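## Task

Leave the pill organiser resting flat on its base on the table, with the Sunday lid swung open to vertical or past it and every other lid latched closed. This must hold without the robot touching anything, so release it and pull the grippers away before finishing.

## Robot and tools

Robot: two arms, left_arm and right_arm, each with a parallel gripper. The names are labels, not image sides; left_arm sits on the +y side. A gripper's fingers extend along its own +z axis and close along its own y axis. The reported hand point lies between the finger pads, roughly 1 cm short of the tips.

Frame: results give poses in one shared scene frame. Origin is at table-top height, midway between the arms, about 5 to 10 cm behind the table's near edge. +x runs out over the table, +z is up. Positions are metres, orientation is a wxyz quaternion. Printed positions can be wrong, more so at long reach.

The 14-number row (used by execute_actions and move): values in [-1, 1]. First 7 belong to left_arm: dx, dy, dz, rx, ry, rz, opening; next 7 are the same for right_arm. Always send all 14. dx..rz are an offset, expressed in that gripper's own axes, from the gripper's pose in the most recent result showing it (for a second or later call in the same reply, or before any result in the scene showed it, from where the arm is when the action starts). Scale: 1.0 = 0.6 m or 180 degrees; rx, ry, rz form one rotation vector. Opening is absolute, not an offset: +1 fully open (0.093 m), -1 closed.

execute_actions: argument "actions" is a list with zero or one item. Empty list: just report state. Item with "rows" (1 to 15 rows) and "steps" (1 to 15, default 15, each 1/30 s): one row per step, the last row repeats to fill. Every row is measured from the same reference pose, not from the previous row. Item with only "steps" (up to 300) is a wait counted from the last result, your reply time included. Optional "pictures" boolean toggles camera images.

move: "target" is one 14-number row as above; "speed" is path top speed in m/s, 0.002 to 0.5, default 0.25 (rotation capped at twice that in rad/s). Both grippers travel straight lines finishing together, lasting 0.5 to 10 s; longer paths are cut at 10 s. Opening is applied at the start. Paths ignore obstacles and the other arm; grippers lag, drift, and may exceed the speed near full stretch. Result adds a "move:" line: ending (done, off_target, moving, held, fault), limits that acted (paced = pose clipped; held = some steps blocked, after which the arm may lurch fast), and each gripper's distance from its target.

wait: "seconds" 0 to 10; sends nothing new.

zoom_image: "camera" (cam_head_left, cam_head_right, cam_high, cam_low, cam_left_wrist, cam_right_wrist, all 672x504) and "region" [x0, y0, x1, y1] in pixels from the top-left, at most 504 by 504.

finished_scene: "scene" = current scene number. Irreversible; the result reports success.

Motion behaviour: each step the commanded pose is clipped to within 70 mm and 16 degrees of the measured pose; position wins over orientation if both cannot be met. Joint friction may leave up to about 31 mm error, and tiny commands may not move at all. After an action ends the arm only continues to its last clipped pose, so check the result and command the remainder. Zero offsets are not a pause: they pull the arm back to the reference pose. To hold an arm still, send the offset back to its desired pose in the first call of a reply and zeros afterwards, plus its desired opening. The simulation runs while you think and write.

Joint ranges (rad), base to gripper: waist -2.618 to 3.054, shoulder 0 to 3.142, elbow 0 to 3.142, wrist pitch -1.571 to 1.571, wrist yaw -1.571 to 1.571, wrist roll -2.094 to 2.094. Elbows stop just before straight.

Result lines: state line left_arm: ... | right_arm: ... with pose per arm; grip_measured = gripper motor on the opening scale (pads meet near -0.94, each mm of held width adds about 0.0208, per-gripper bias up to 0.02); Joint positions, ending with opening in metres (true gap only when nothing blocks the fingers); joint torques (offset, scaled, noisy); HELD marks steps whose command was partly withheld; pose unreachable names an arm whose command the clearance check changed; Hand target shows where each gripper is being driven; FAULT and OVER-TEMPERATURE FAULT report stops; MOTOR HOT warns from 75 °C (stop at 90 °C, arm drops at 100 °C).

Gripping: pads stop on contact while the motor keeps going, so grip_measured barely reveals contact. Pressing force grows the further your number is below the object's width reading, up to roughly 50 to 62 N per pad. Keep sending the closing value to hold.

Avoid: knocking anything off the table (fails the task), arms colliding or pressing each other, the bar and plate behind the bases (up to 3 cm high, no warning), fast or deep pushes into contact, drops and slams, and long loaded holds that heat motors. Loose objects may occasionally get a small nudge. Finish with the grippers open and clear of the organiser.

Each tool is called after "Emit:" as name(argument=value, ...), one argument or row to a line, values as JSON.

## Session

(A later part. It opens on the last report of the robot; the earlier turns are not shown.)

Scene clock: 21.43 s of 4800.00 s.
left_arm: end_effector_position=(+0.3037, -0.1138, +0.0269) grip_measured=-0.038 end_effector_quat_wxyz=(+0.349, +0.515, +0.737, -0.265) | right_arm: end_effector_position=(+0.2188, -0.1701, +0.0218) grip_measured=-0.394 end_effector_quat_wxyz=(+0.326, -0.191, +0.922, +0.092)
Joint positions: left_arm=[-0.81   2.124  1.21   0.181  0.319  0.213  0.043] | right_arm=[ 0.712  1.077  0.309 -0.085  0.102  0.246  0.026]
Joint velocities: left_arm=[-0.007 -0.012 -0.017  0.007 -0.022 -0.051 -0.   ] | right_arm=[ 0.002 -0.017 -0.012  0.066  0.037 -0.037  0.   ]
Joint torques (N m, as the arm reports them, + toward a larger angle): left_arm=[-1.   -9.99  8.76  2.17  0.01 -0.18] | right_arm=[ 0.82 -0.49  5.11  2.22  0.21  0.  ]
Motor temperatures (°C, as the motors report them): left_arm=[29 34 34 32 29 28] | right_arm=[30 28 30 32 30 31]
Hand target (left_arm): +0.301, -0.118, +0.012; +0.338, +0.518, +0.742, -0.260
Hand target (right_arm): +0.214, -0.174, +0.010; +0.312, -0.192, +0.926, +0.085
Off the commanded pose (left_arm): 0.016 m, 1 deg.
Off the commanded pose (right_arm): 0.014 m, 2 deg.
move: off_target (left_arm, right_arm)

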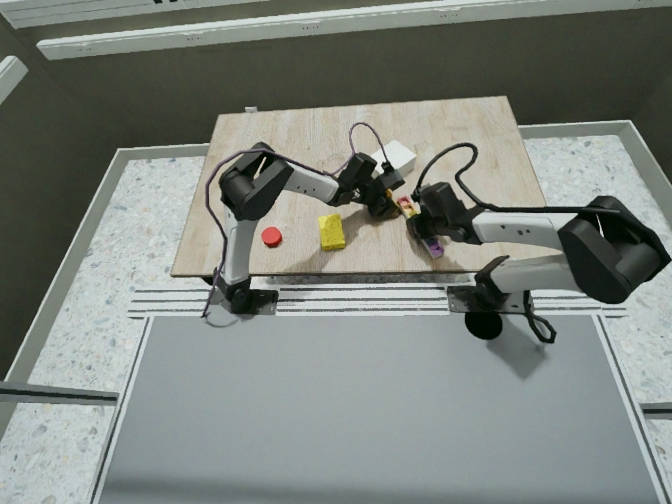

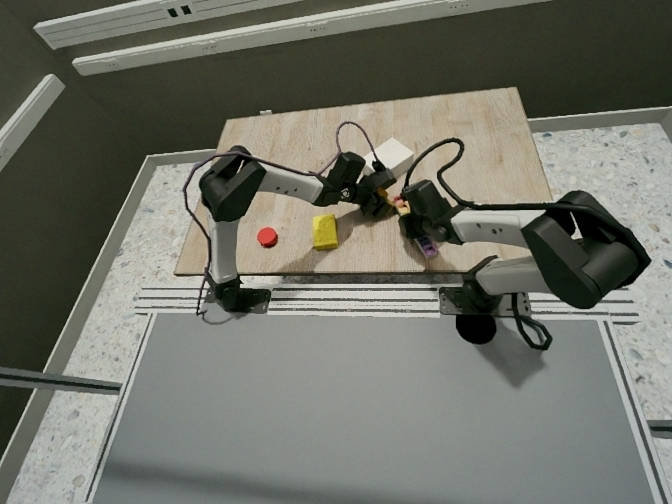

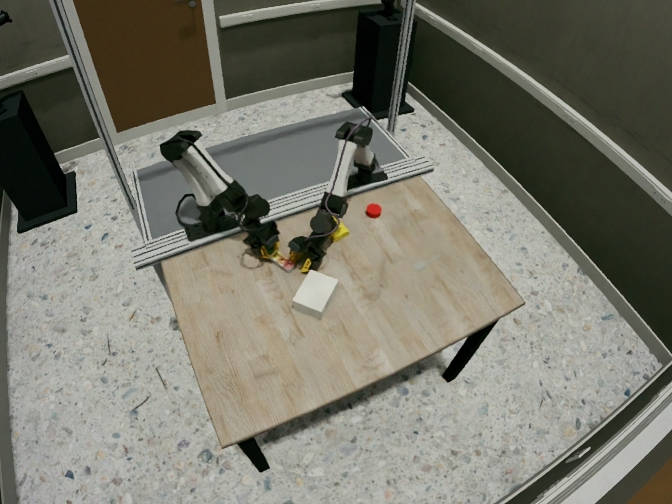

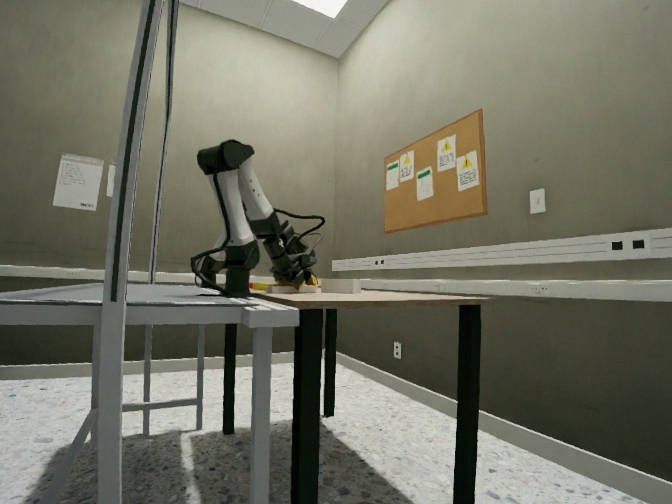

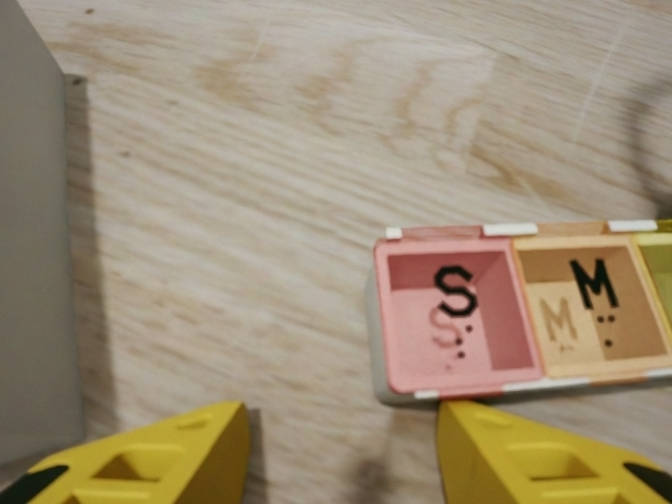

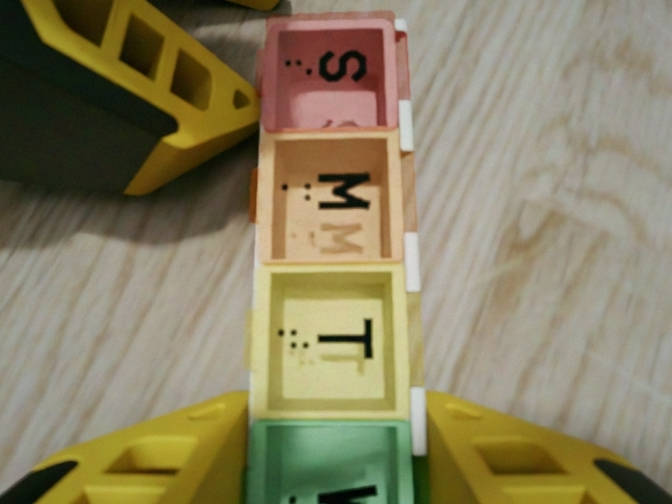

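Emit:
execute_actions(
  actions=[
    {"rows":[[0,0,0,0,0,0,-0.04,0.022,0,0.014,0,0.012,0,-0.44],[-0.004,0,0,0,-0.002,0,-0.04,0.024,0,0.014,0,0.014,0,-0.44],[-0.008,0,0,0,-0.004,0,-0.04,0.026,0,0.014,0,0.016,0,-0.44],[-0.012,0,0,0,-0.006,0,-0.04,0.028,0,0.014,0,0.018,0,-0.44],[-0.016,0,0,0,-0.008,0,-0.04,0.028,0,0.014,0,0.018,0,-0.44],[-0.02,0,0,0,-0.011,0,-0.04,0.028,0,0.014,0,0.018,0,-0.44],[-0.024,0,0,0,-0.014,0,-0.04,0.028,0,0.014,0,0.018,0,-0.44]]},
  ],
)

Scene clock: 23.57 s of 4800.00 s.
left_arm: end_effector_position=(+0.3039, -0.1143, +0.0275) grip_measured=-0.038 end_effector_quat_wxyz=(+0.349, +0.513, +0.738, -0.266) | right_arm: end_effector_position=(+0.2194, -0.1697, +0.0192) grip_measured=-0.394 end_effector_quat_wxyz=(+0.323, -0.190, +0.923, +0.091)
Joint positions: left_arm=[-0.81   2.124  1.21   0.185  0.32   0.207  0.043] | right_arm=[ 0.712  1.094  0.309 -0.073  0.102  0.248  0.026]
Joint velocities: left_arm=[ 0.012 -0.012  0.007  0.007  0.022 -0.095  0.002] | right_arm=[-0.007  0.002 -0.007  0.022 -0.022  0.037 -0.001]
Joint torques (N m, as the arm reports them, + toward a larger angle): left_arm=[ -0.46 -13.88   8.59   2.53   0.28  -0.27] | right_arm=[ 1.11 -0.16  5.54  1.96  0.02  0.04]
Motor temperatures (°C, as the motors report them): left_arm=[29 34 34 32 29 28] | right_arm=[30 28 30 33 30 31]
Hand target (left_arm): +0.307, -0.122, +0.038; +0.365, +0.510, +0.729, -0.276
Hand target (right_arm): +0.211, -0.173, +0.006; +0.299, -0.193, +0.930, +0.086
Off the commanded pose (left_arm): 0.014 m, 2 deg.
Off the commanded pose (right_arm): 0.017 m, 3 deg.
Steps of this call (steps 1 to 49: nothing new was sent; steps 50 to 64: all 15 steps of this action). Readings (end_effector_position):
50: left_arm (+0.3037, -0.1139, +0.0269) | right_arm (+0.2189, -0.1701, +0.0214)
51: left_arm (+0.3037, -0.1139, +0.0269) | right_arm (+0.2190, -0.1700, +0.0205)
53: left_arm (+0.3037, -0.1139, +0.0269) | right_arm (+0.2191, -0.1699, +0.0190)
57: left_arm (+0.3039, -0.1143, +0.0275) | right_arm (+0.2194, -0.1697, +0.0192)
64: the state above

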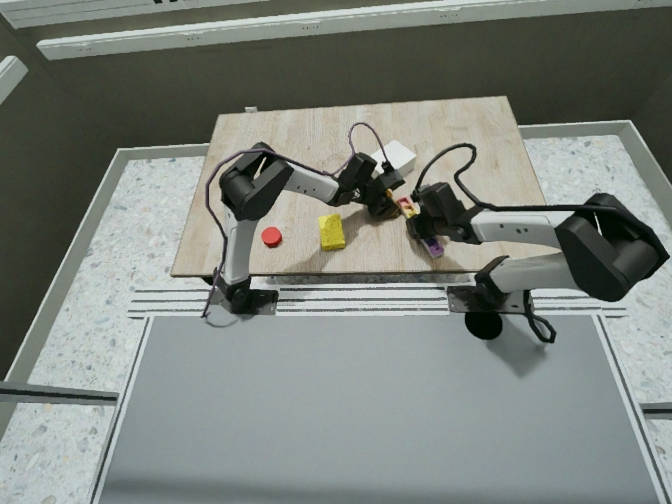

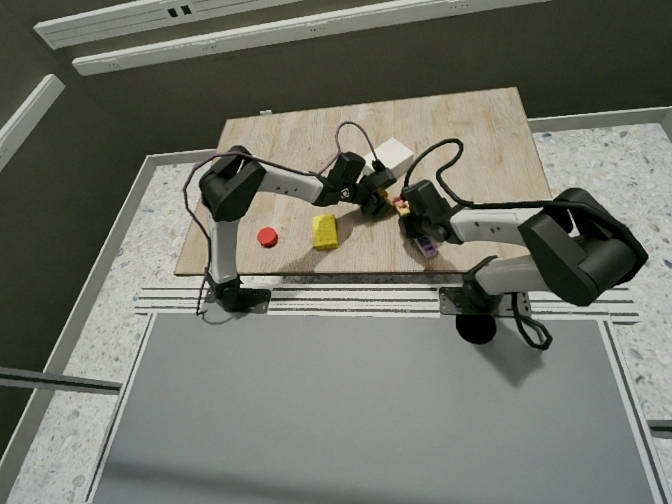

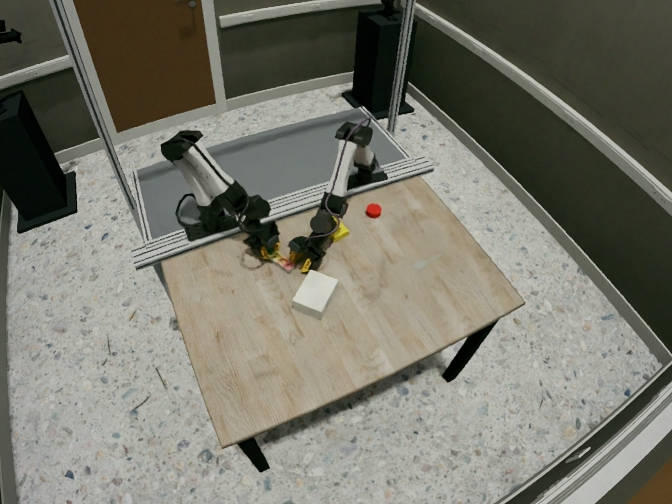

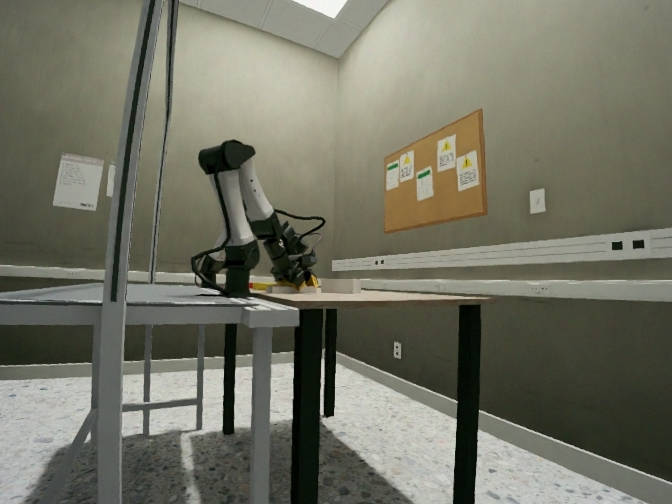

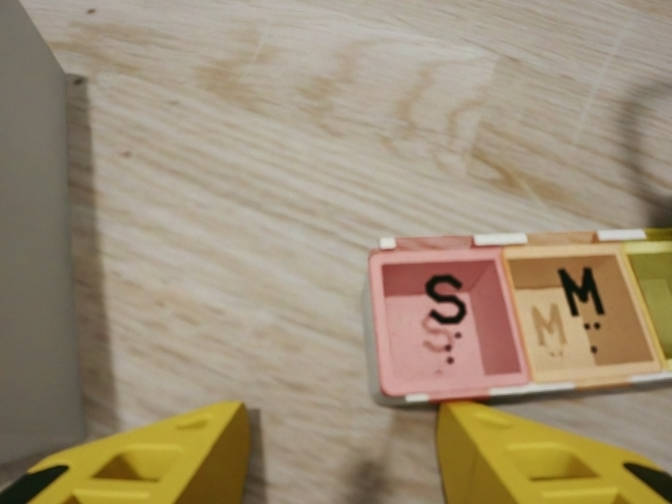

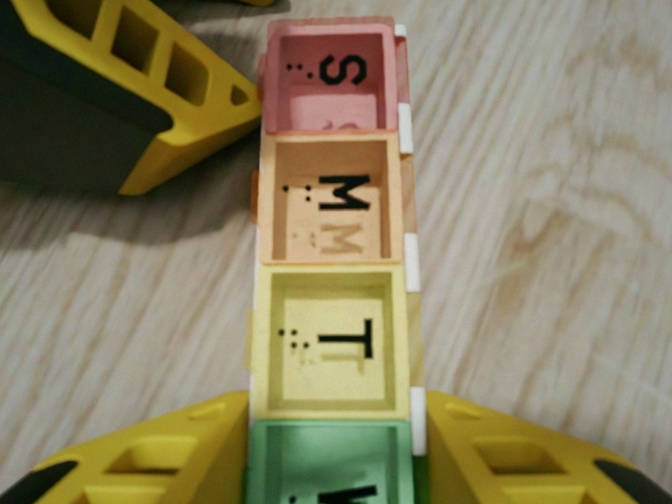

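Emit:
execute_actions(
  actions=[
    {"rows":[[-0.026,0,-0.002,0,-0.015,0,-0.04,0.032,0,0.014,0,0.022,0,-0.44],[-0.03,0,-0.004,0,-0.018,0,-0.04,0.036,0,0.014,0,0.026,0,-0.44],[-0.034,0,-0.006,0,-0.021,0,-0.04,0.04,0,0.014,0,0.03,0,-0.44],[-0.038,0,-0.008,0,-0.023,0,-0.04,0.044,0,0.014,0,0.034,0,-0.44],[-0.042,0,-0.01,0,-0.025,0,-0.04,0.044,0,0.014,0,0.034,0,-0.44],[-0.046,0,-0.012,0,-0.027,0,-0.04,0.044,0,0.014,0,0.034,0,-0.44],[-0.05,0,-0.014,0,-0.029,0,-0.04,0.044,0,0.014,0,0.034,0,-0.44],[-0.054,0,-0.015,0,-0.031,0,-0.04,0.044,0,0.014,0,0.034,0,-0.44]]},
  ],
)

Scene clock: 25.13 s of 4800.00 s.
left_arm: end_effector_position=(+0.3048, -0.1154, +0.0354) grip_measured=-0.038 end_effector_quat_wxyz=(+0.354, +0.506, +0.738, -0.271) | right_arm: end_effector_position=(+0.2206, -0.1697, +0.0184) grip_measured=-0.394 end_effector_quat_wxyz=(+0.324, -0.185, +0.924, +0.091)
Joint positions: left_arm=[-0.81   2.11   1.21   0.187  0.32   0.19   0.043] | right_arm=[ 0.712  1.103  0.309 -0.064  0.106  0.258  0.026]
Joint velocities: left_arm=[ 0.002 -0.002 -0.027  0.037 -0.007 -0.066  0.002] | right_arm=[-0.007  0.022 -0.007 -0.066  0.051  0.051 -0.   ]
Joint torques (N m, as the arm reports them, + toward a larger angle): left_arm=[ -0.16 -15.36   7.98   2.82   0.41  -0.31] | right_arm=[ 0.92  0.93  6.39  1.35 -0.14 -0.07]
Motor temperatures (°C, as the motors report them): left_arm=[29 35 35 33 29 28] | right_arm=[30 28 30 33 30 31]
Hand target (left_arm): +0.309, -0.125, +0.059; +0.384, +0.501, +0.719, -0.290
Hand target (right_arm): +0.205, -0.176, -0.002; +0.274, -0.193, +0.939, +0.080
Off the commanded pose (left_arm): 0.026 m, 5 deg.
Off the commanded pose (right_arm): 0.028 m, 6 deg.
Steps of this call (steps 1 to 32: nothing new was sent; steps 33 to 47: all 15 steps of this action). Readings (end_effector_position):
33: left_arm (+0.3040, -0.1143, +0.0276) | right_arm (+0.2193, -0.1698, +0.0188)
34: left_arm (+0.3041, -0.1145, +0.0278) | right_arm (+0.2195, -0.1697, +0.0186)
36: left_arm (+0.3042, -0.1146, +0.0287) | right_arm (+0.2195, -0.1698, +0.0184)
40: left_arm (+0.3046, -0.1151, +0.0324) | right_arm (+0.2200, -0.1696, +0.0184)
47: the state above

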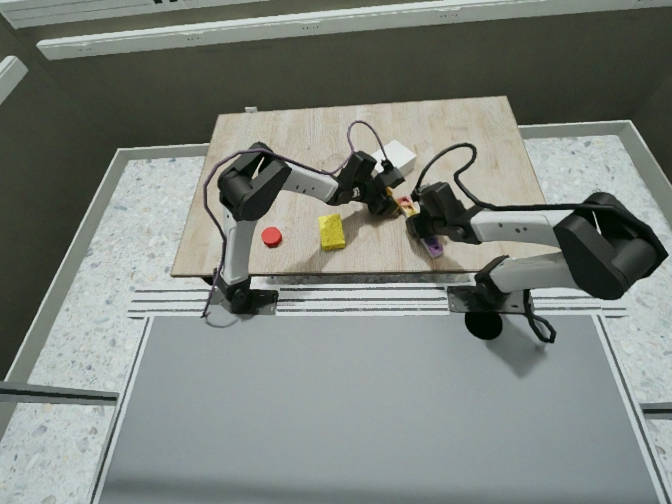

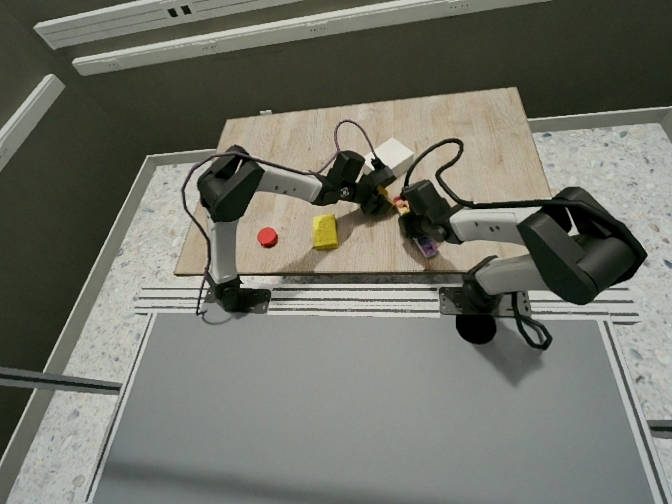

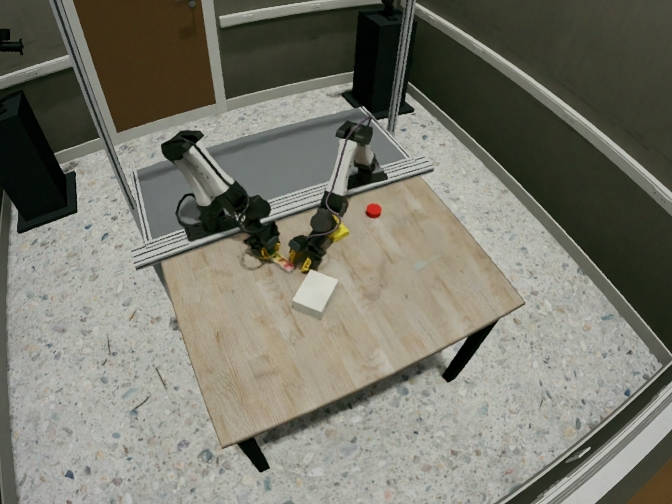

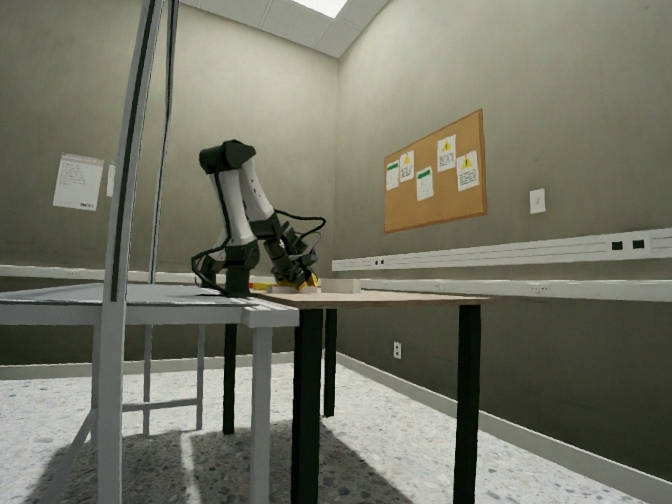

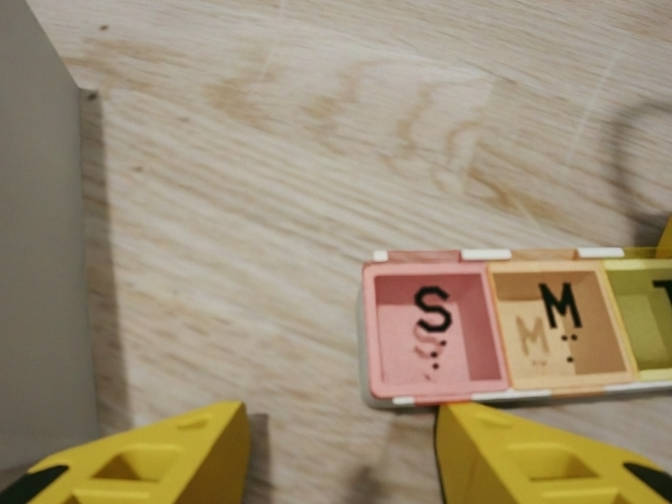

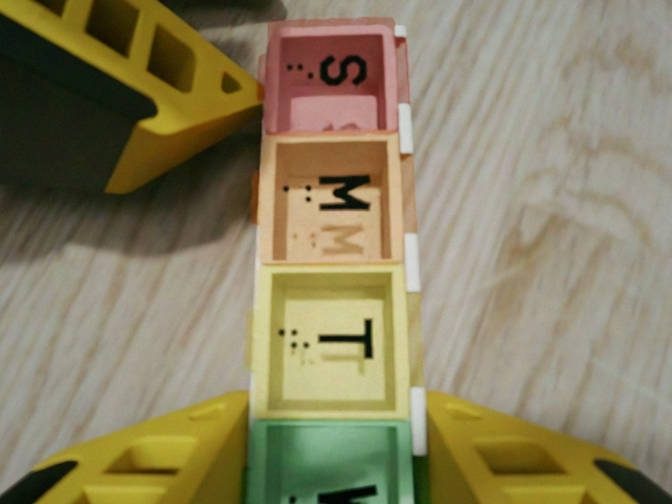

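Emit:
execute_actions(
  actions=[
    {"rows":[[-0.042,-0.004,-0.01,0,-0.027,0,-0.1,0.05,0.006,0.008,0,0.04,-0.01,-0.44],[-0.042,-0.004,-0.01,0,-0.027,0,-0.12,0.054,0.008,0.006,0,0.044,-0.015,-0.44],[-0.042,-0.004,-0.01,0,-0.027,0,-0.12,0.054,0.008,0.006,0,0.044,-0.015,-0.44],[-0.046,-0.004,-0.011,0,-0.029,0,-0.12,0.054,0.008,0.006,0,0.044,-0.015,-0.44],[-0.05,-0.004,-0.012,0,-0.031,0,-0.12,0.054,0.008,0.006,0,0.044,-0.015,-0.44],[-0.054,-0.004,-0.013,0,-0.033,0,-0.12,0.054,0.008,0.006,0,0.044,-0.015,-0.44],[-0.058,-0.004,-0.014,0,-0.035,0,-0.12,0.054,0.008,0.006,0,0.044,-0.015,-0.44],[-0.062,-0.004,-0.015,0,-0.037,0,-0.12,0.054,0.008,0.006,0,0.044,-0.015,-0.44],[-0.066,-0.004,-0.016,0,-0.039,0,-0.12,0.054,0.008,0.006,0,0.044,-0.015,-0.44]]},
  ],
)

Scene clock: 26.47 s of 4800.00 s.
left_arm: end_effector_position=(+0.3036, -0.1160, +0.0381) grip_measured=-0.118 end_effector_quat_wxyz=(+0.351, +0.498, +0.742, -0.278) | right_arm: end_effector_position=(+0.2208, -0.1693, +0.0198) grip_measured=-0.394 end_effector_quat_wxyz=(+0.323, -0.188, +0.924, +0.079)
Joint positions: left_arm=[-0.81   2.104  1.21   0.184  0.325  0.166  0.04 ] | right_arm=[ 0.731  1.109  0.325 -0.087  0.136  0.26   0.026]
Joint velocities: left_arm=[-0.007 -0.007  0.002 -0.022 -0.037  0.066  0.   ] | right_arm=[ 0.007  0.007  0.007 -0.066  0.022  0.081 -0.001]
Joint torques (N m, as the arm reports them, + toward a larger angle): left_arm=[ -0.37 -16.75   7.63   3.11   0.27  -0.36] | right_arm=[ 2.   -0.03  6.04  0.98 -0.21 -0.07]
Motor temperatures (°C, as the motors report them): left_arm=[29 36 35 33 29 28] | right_arm=[30 28 30 33 30 31]
Hand target (left_arm): +0.308, -0.129, +0.073; +0.398, +0.490, +0.715, -0.301
Hand target (right_arm): +0.198, -0.175, -0.003; +0.262, -0.211, +0.939, +0.070
Off the commanded pose (left_arm): 0.038 m, 7 deg.
Off the commanded pose (right_arm): 0.034 m, 8 deg.
Steps of this call (steps 1 to 25: nothing new was sent; steps 26 to 40: all 15 steps of this action). Readings (end_effector_position):
26: left_arm (+0.3046, -0.1155, +0.0354) | right_arm (+0.2208, -0.1695, +0.0189)
27: left_arm (+0.3041, -0.1158, +0.0355) | right_arm (+0.2206, -0.1695, +0.0190)
29: left_arm (+0.3036, -0.1160, +0.0355) | right_arm (+0.2206, -0.1696, +0.0190)
33: left_arm (+0.3035, -0.1161, +0.0371) | right_arm (+0.2206, -0.1696, +0.0193)
40: the state above

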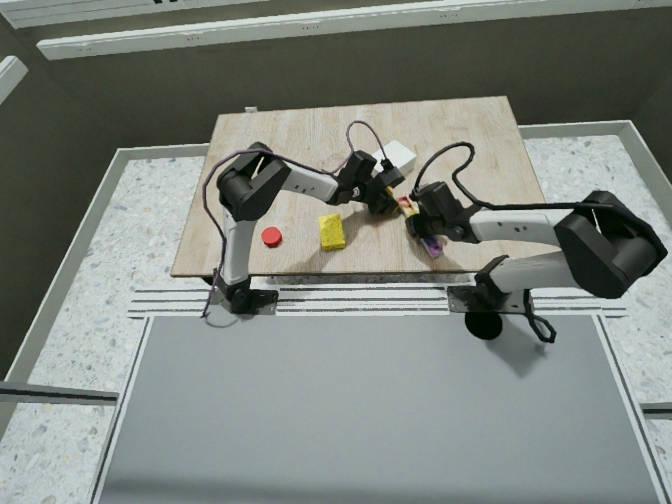

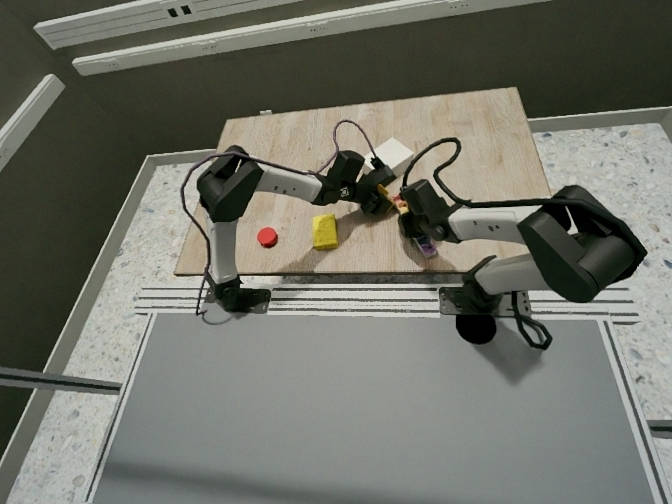

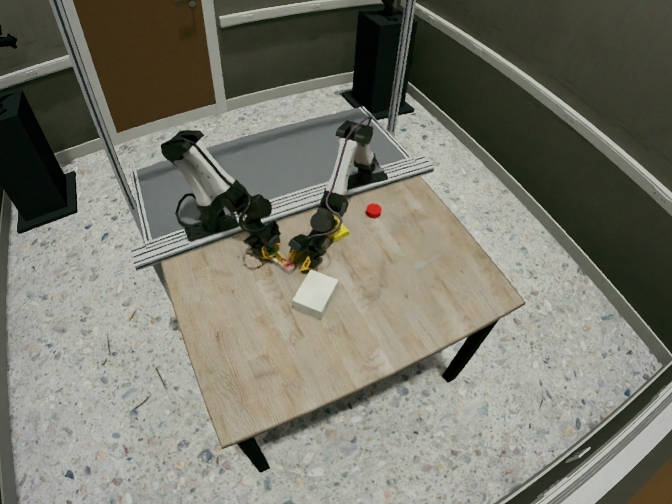

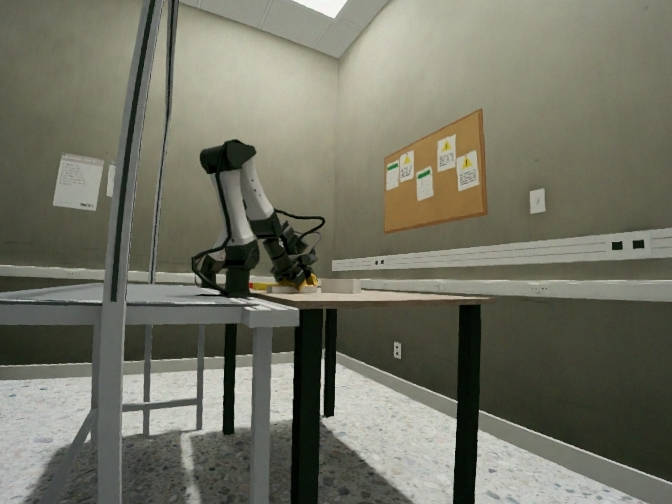

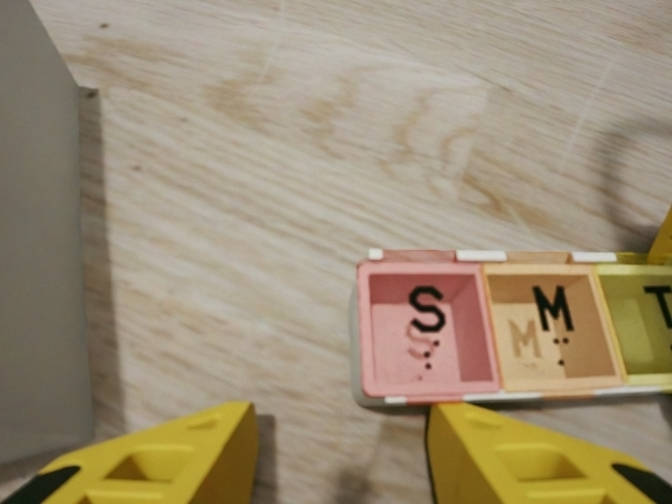

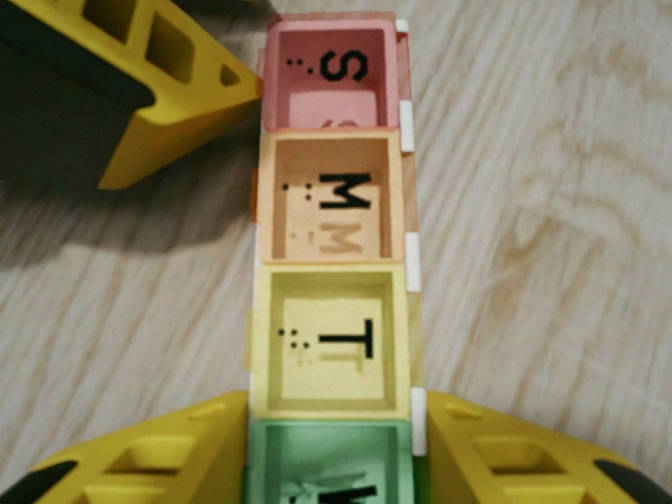

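Emit:
execute_actions(
  actions=[
    {"rows":[[-0.062,0,-0.015,0,-0.037,0,-0.12,0.06,0.006,0.008,-0.005,0.046,-0.01,-0.44],[-0.062,0,-0.015,0,-0.037,0,-0.12,0.068,0.006,0.01,-0.008,0.05,-0.01,-0.44],[-0.066,0,-0.015,0,-0.039,0,-0.12,0.076,0.006,0.012,-0.01,0.054,-0.01,-0.44],[-0.07,0,-0.016,0,-0.041,0,-0.12,0.08,0.006,0.012,-0.01,0.056,-0.01,-0.44],[-0.074,0,-0.016,0,-0.043,0,-0.12,0.08,0.006,0.012,-0.01,0.056,-0.01,-0.44],[-0.078,0,-0.017,0,-0.045,0,-0.12,0.08,0.006,0.012,-0.01,0.056,-0.01,-0.44],[-0.082,0,-0.017,0,-0.047,0,-0.12,0.08,0.006,0.012,-0.01,0.056,-0.01,-0.44],[-0.086,0,-0.018,0,-0.049,0,-0.12,0.08,0.006,0.012,-0.01,0.056,-0.01,-0.44],[-0.09,0,-0.018,0,-0.051,0,-0.12,0.08,0.006,0.012,-0.01,0.056,-0.01,-0.44],[-0.094,0,-0.019,0,-0.053,0,-0.12,0.08,0.006,0.012,-0.01,0.056,-0.01,-0.44]]},
  ],
)

Scene clock: 30.57 s of 4800.00 s.
left_arm: end_effector_position=(+0.3029, -0.1153, +0.0386) grip_measured=-0.118 end_effector_quat_wxyz=(+0.345, +0.486, +0.751, -0.283) | right_arm: end_effector_position=(+0.2205, -0.1691, +0.0197) grip_measured=-0.394 end_effector_quat_wxyz=(+0.322, -0.188, +0.924, +0.080)
Joint positions: left_arm=[-0.81   2.1    1.21   0.176  0.325  0.133  0.04 ] | right_arm=[ 0.731  1.109  0.325 -0.088  0.133  0.261  0.026]
Joint velocities: left_arm=[ 0.012 -0.002  0.012  0.007 -0.007 -0.037 -0.001] | right_arm=[-0.007 -0.002 -0.017 -0.066 -0.066 -0.081 -0.   ]
Joint torques (N m, as the arm reports them, + toward a larger angle): left_arm=[ -0.19 -17.46   9.34   3.44   0.39  -0.39] | right_arm=[ 1.15  0.65  4.94  0.91 -0.53 -0.08]
Motor temperatures (°C, as the motors report them): left_arm=[29 39 35 35 29 28] | right_arm=[30 28 30 33 30 31]
Hand target (left_arm): +0.313, -0.134, +0.091; +0.410, +0.476, +0.711, -0.317
Hand target (right_arm): +0.189, -0.181, -0.012; +0.241, -0.210, +0.945, +0.071
Off the commanded pose (left_arm): 0.057 m, 10 deg.
Off the commanded pose (right_arm): 0.048 m, 10 deg.
Steps of this call (steps 1 to 90: nothing new was sent; then 0.60 s passed at rest; steps 91 to 105: all 15 steps of this action). Readings (end_effector_position):
91: left_arm (+0.3035, -0.1159, +0.0380) | right_arm (+0.2207, -0.1695, +0.0197)
92: left_arm (+0.3035, -0.1159, +0.0379) | right_arm (+0.2207, -0.1695, +0.0197)
94: left_arm (+0.3034, -0.1158, +0.0378) | right_arm (+0.2206, -0.1694, +0.0197)
98: left_arm (+0.3034, -0.1158, +0.0380) | right_arm (+0.2206, -0.1694, +0.0197)
105: the state above

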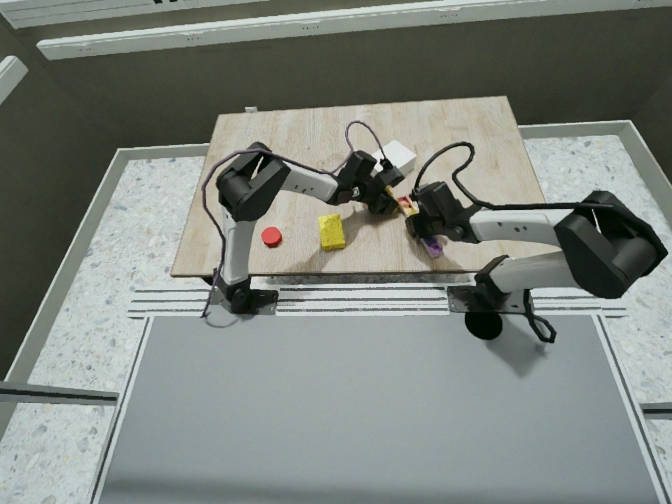

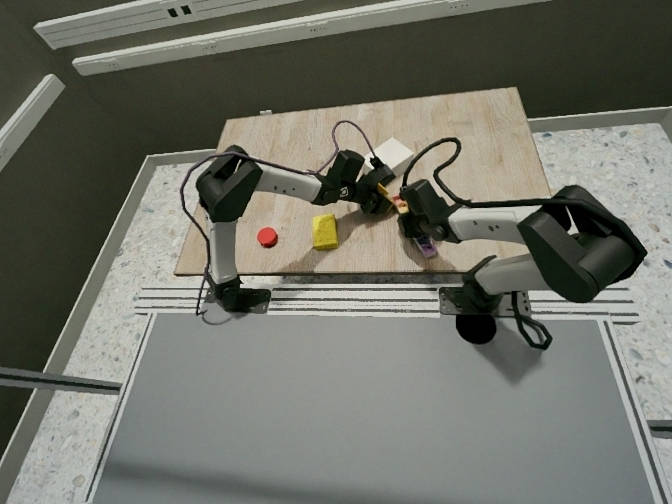

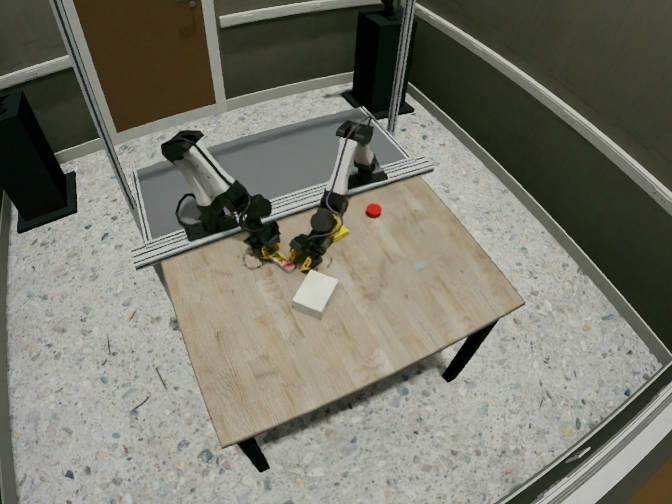

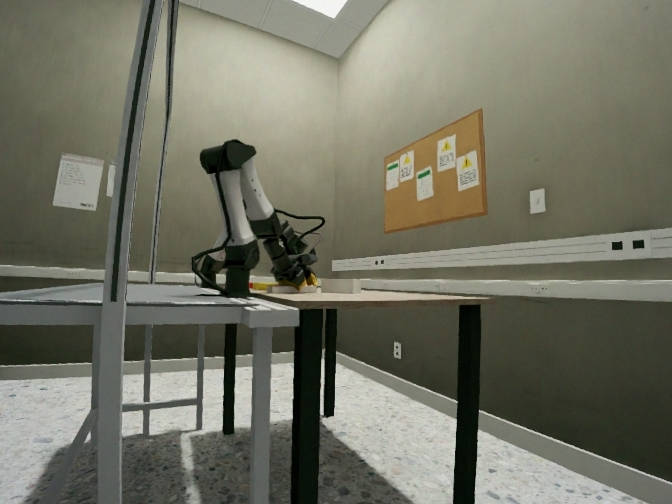

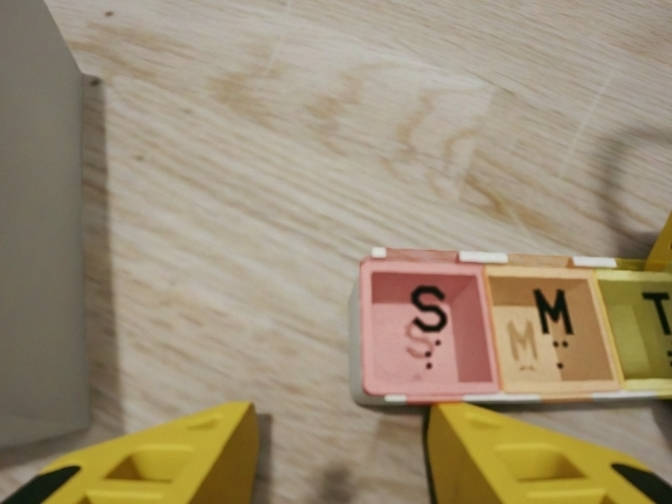

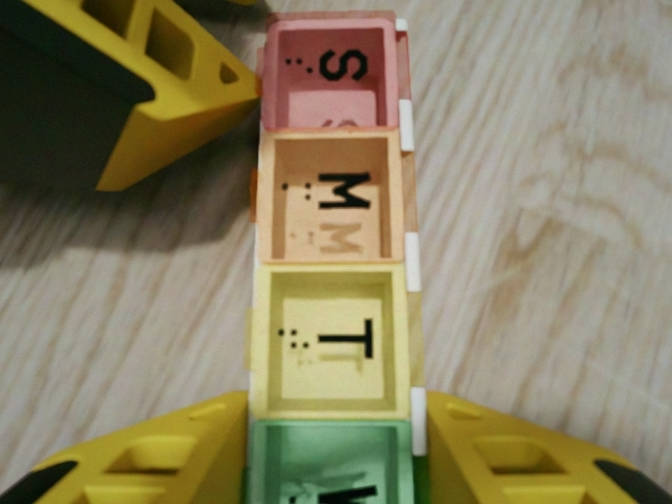

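Emit:
execute_actions(
  actions=[
    {"rows":[[-0.094,0,-0.02,0,-0.054,0,-0.12,0.085,0.006,0.014,-0.01,0.06,-0.01,-0.44],[-0.098,0,-0.023,0,-0.056,0,-0.12,0.09,0.006,0.016,-0.01,0.064,-0.01,-0.44],[-0.102,0,-0.026,0,-0.058,0,-0.12,0.095,0.006,0.016,-0.01,0.068,-0.01,-0.44],[-0.106,0,-0.029,0,-0.061,0,-0.12,0.095,0.006,0.016,-0.01,0.068,-0.01,-0.44],[-0.11,0,-0.032,0,-0.064,0,-0.12,0.095,0.006,0.016,-0.01,0.068,-0.01,-0.44],[-0.11,0,-0.034,0,-0.065,-0.006,-0.12,0.095,0.006,0.016,-0.01,0.068,-0.01,-0.44],[-0.11,0,-0.034,0,-0.065,-0.012,-0.12,0.095,0.006,0.016,-0.01,0.068,-0.01,-0.44],[-0.11,0,-0.034,0,-0.065,-0.018,-0.12,0.095,0.006,0.016,-0.01,0.068,-0.01,-0.44],[-0.11,0,-0.034,0,-0.065,-0.024,-0.12,0.095,0.006,0.016,-0.01,0.068,-0.01,-0.44]]},
  ],
)

Scene clock: 32.57 s of 4800.00 s.
left_arm: end_effector_position=(+0.3143, -0.1317, +0.1023) grip_measured=-0.118 end_effector_quat_wxyz=(+0.407, +0.437, +0.729, -0.336) | right_arm: end_effector_position=(+0.2191, -0.1691, +0.0175) grip_measured=-0.394 end_effector_quat_wxyz=(+0.317, -0.188, +0.926, +0.081)
Joint positions: left_arm=[-0.81   2.031  1.221  0.294  0.336  0.015  0.04 ] | right_arm=[ 0.731  1.115  0.325 -0.09   0.128  0.264  0.026]
Joint velocities: left_arm=[-0.012  0.007  0.002  0.066 -0.037 -0.125  0.   ] | right_arm=[ 0.007 -0.002 -0.002 -0.051  0.022  0.022 -0.001]
Joint torques (N m, as the arm reports them, + toward a larger angle): left_arm=[  0.41 -12.24   8.96   2.63   0.22  -0.18] | right_arm=[ 1.29  1.7   4.95  0.66 -0.65 -0.06]
Motor temperatures (°C, as the motors report them): left_arm=[29 40 36 36 29 28] | right_arm=[30 28 30 33 30 31]
Hand target (left_arm): +0.317, -0.135, +0.103; +0.409, +0.427, +0.730, -0.343
Hand target (right_arm): +0.183, -0.183, -0.019; +0.222, -0.211, +0.950, +0.068
Off the commanded pose (left_arm): 0.005 m, 2 deg.
Off the commanded pose (right_arm): 0.055 m, 12 deg.
Steps of this call (steps 1 to 45: nothing new was sent; steps 46 to 60: all 15 steps of this action). Readings (end_effector_position):
46: left_arm (+0.3029, -0.1152, +0.0386) | right_arm (+0.2204, -0.1691, +0.0197)
47: left_arm (+0.3028, -0.1151, +0.0388) | right_arm (+0.2204, -0.1690, +0.0197)
49: left_arm (+0.3025, -0.1148, +0.0408) | right_arm (+0.2204, -0.1690, +0.0196)
53: left_arm (+0.3071, -0.1227, +0.0736) | right_arm (+0.2191, -0.1691, +0.0175)
60: the state above

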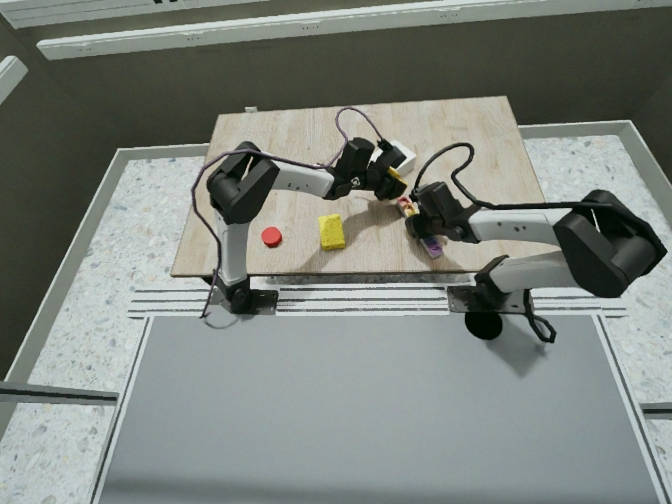

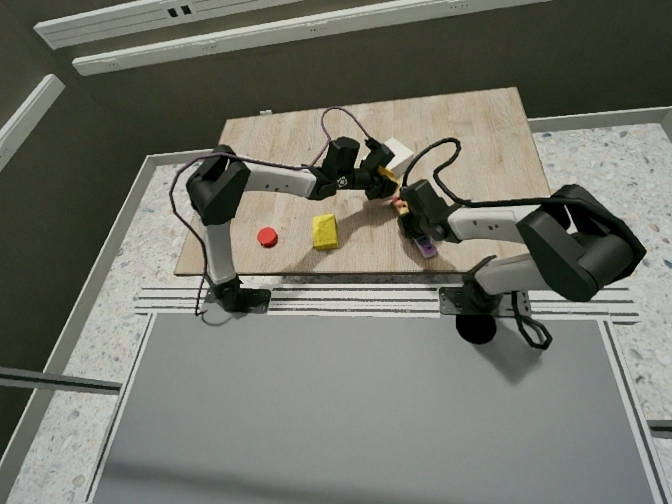

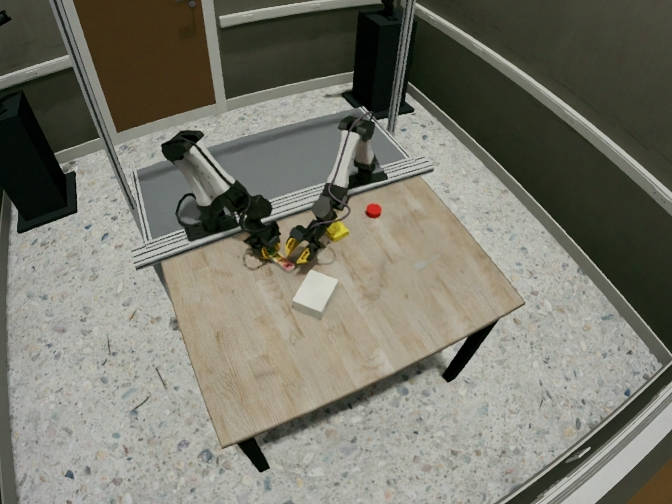

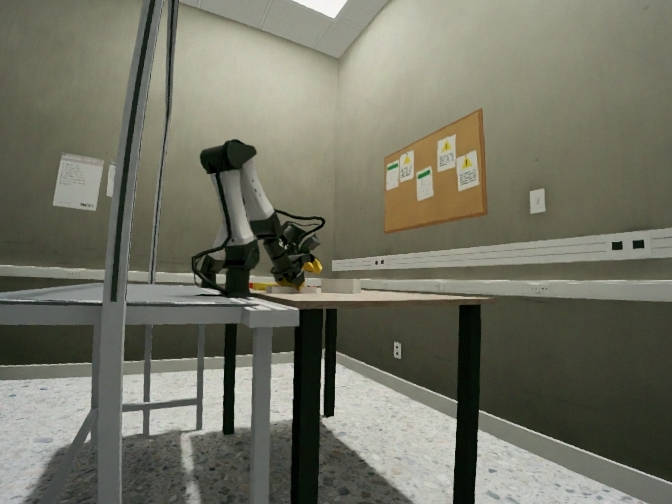

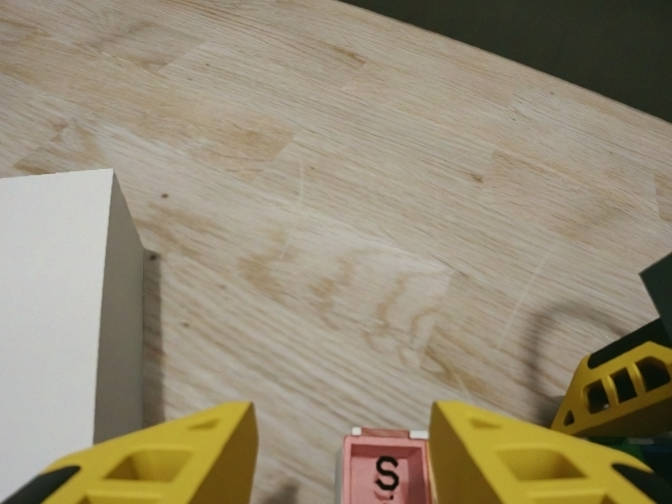

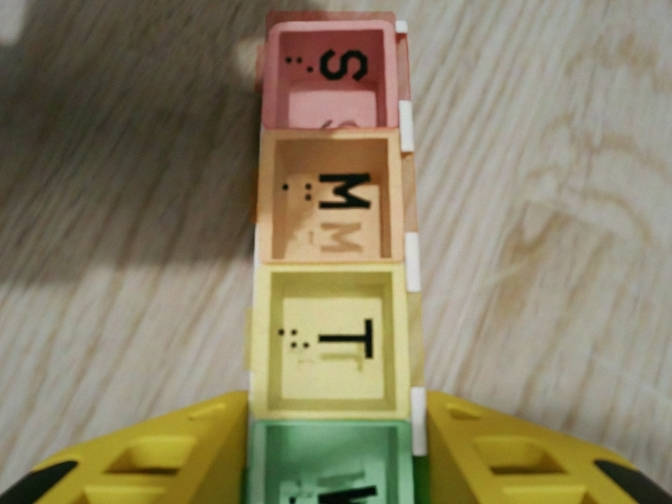

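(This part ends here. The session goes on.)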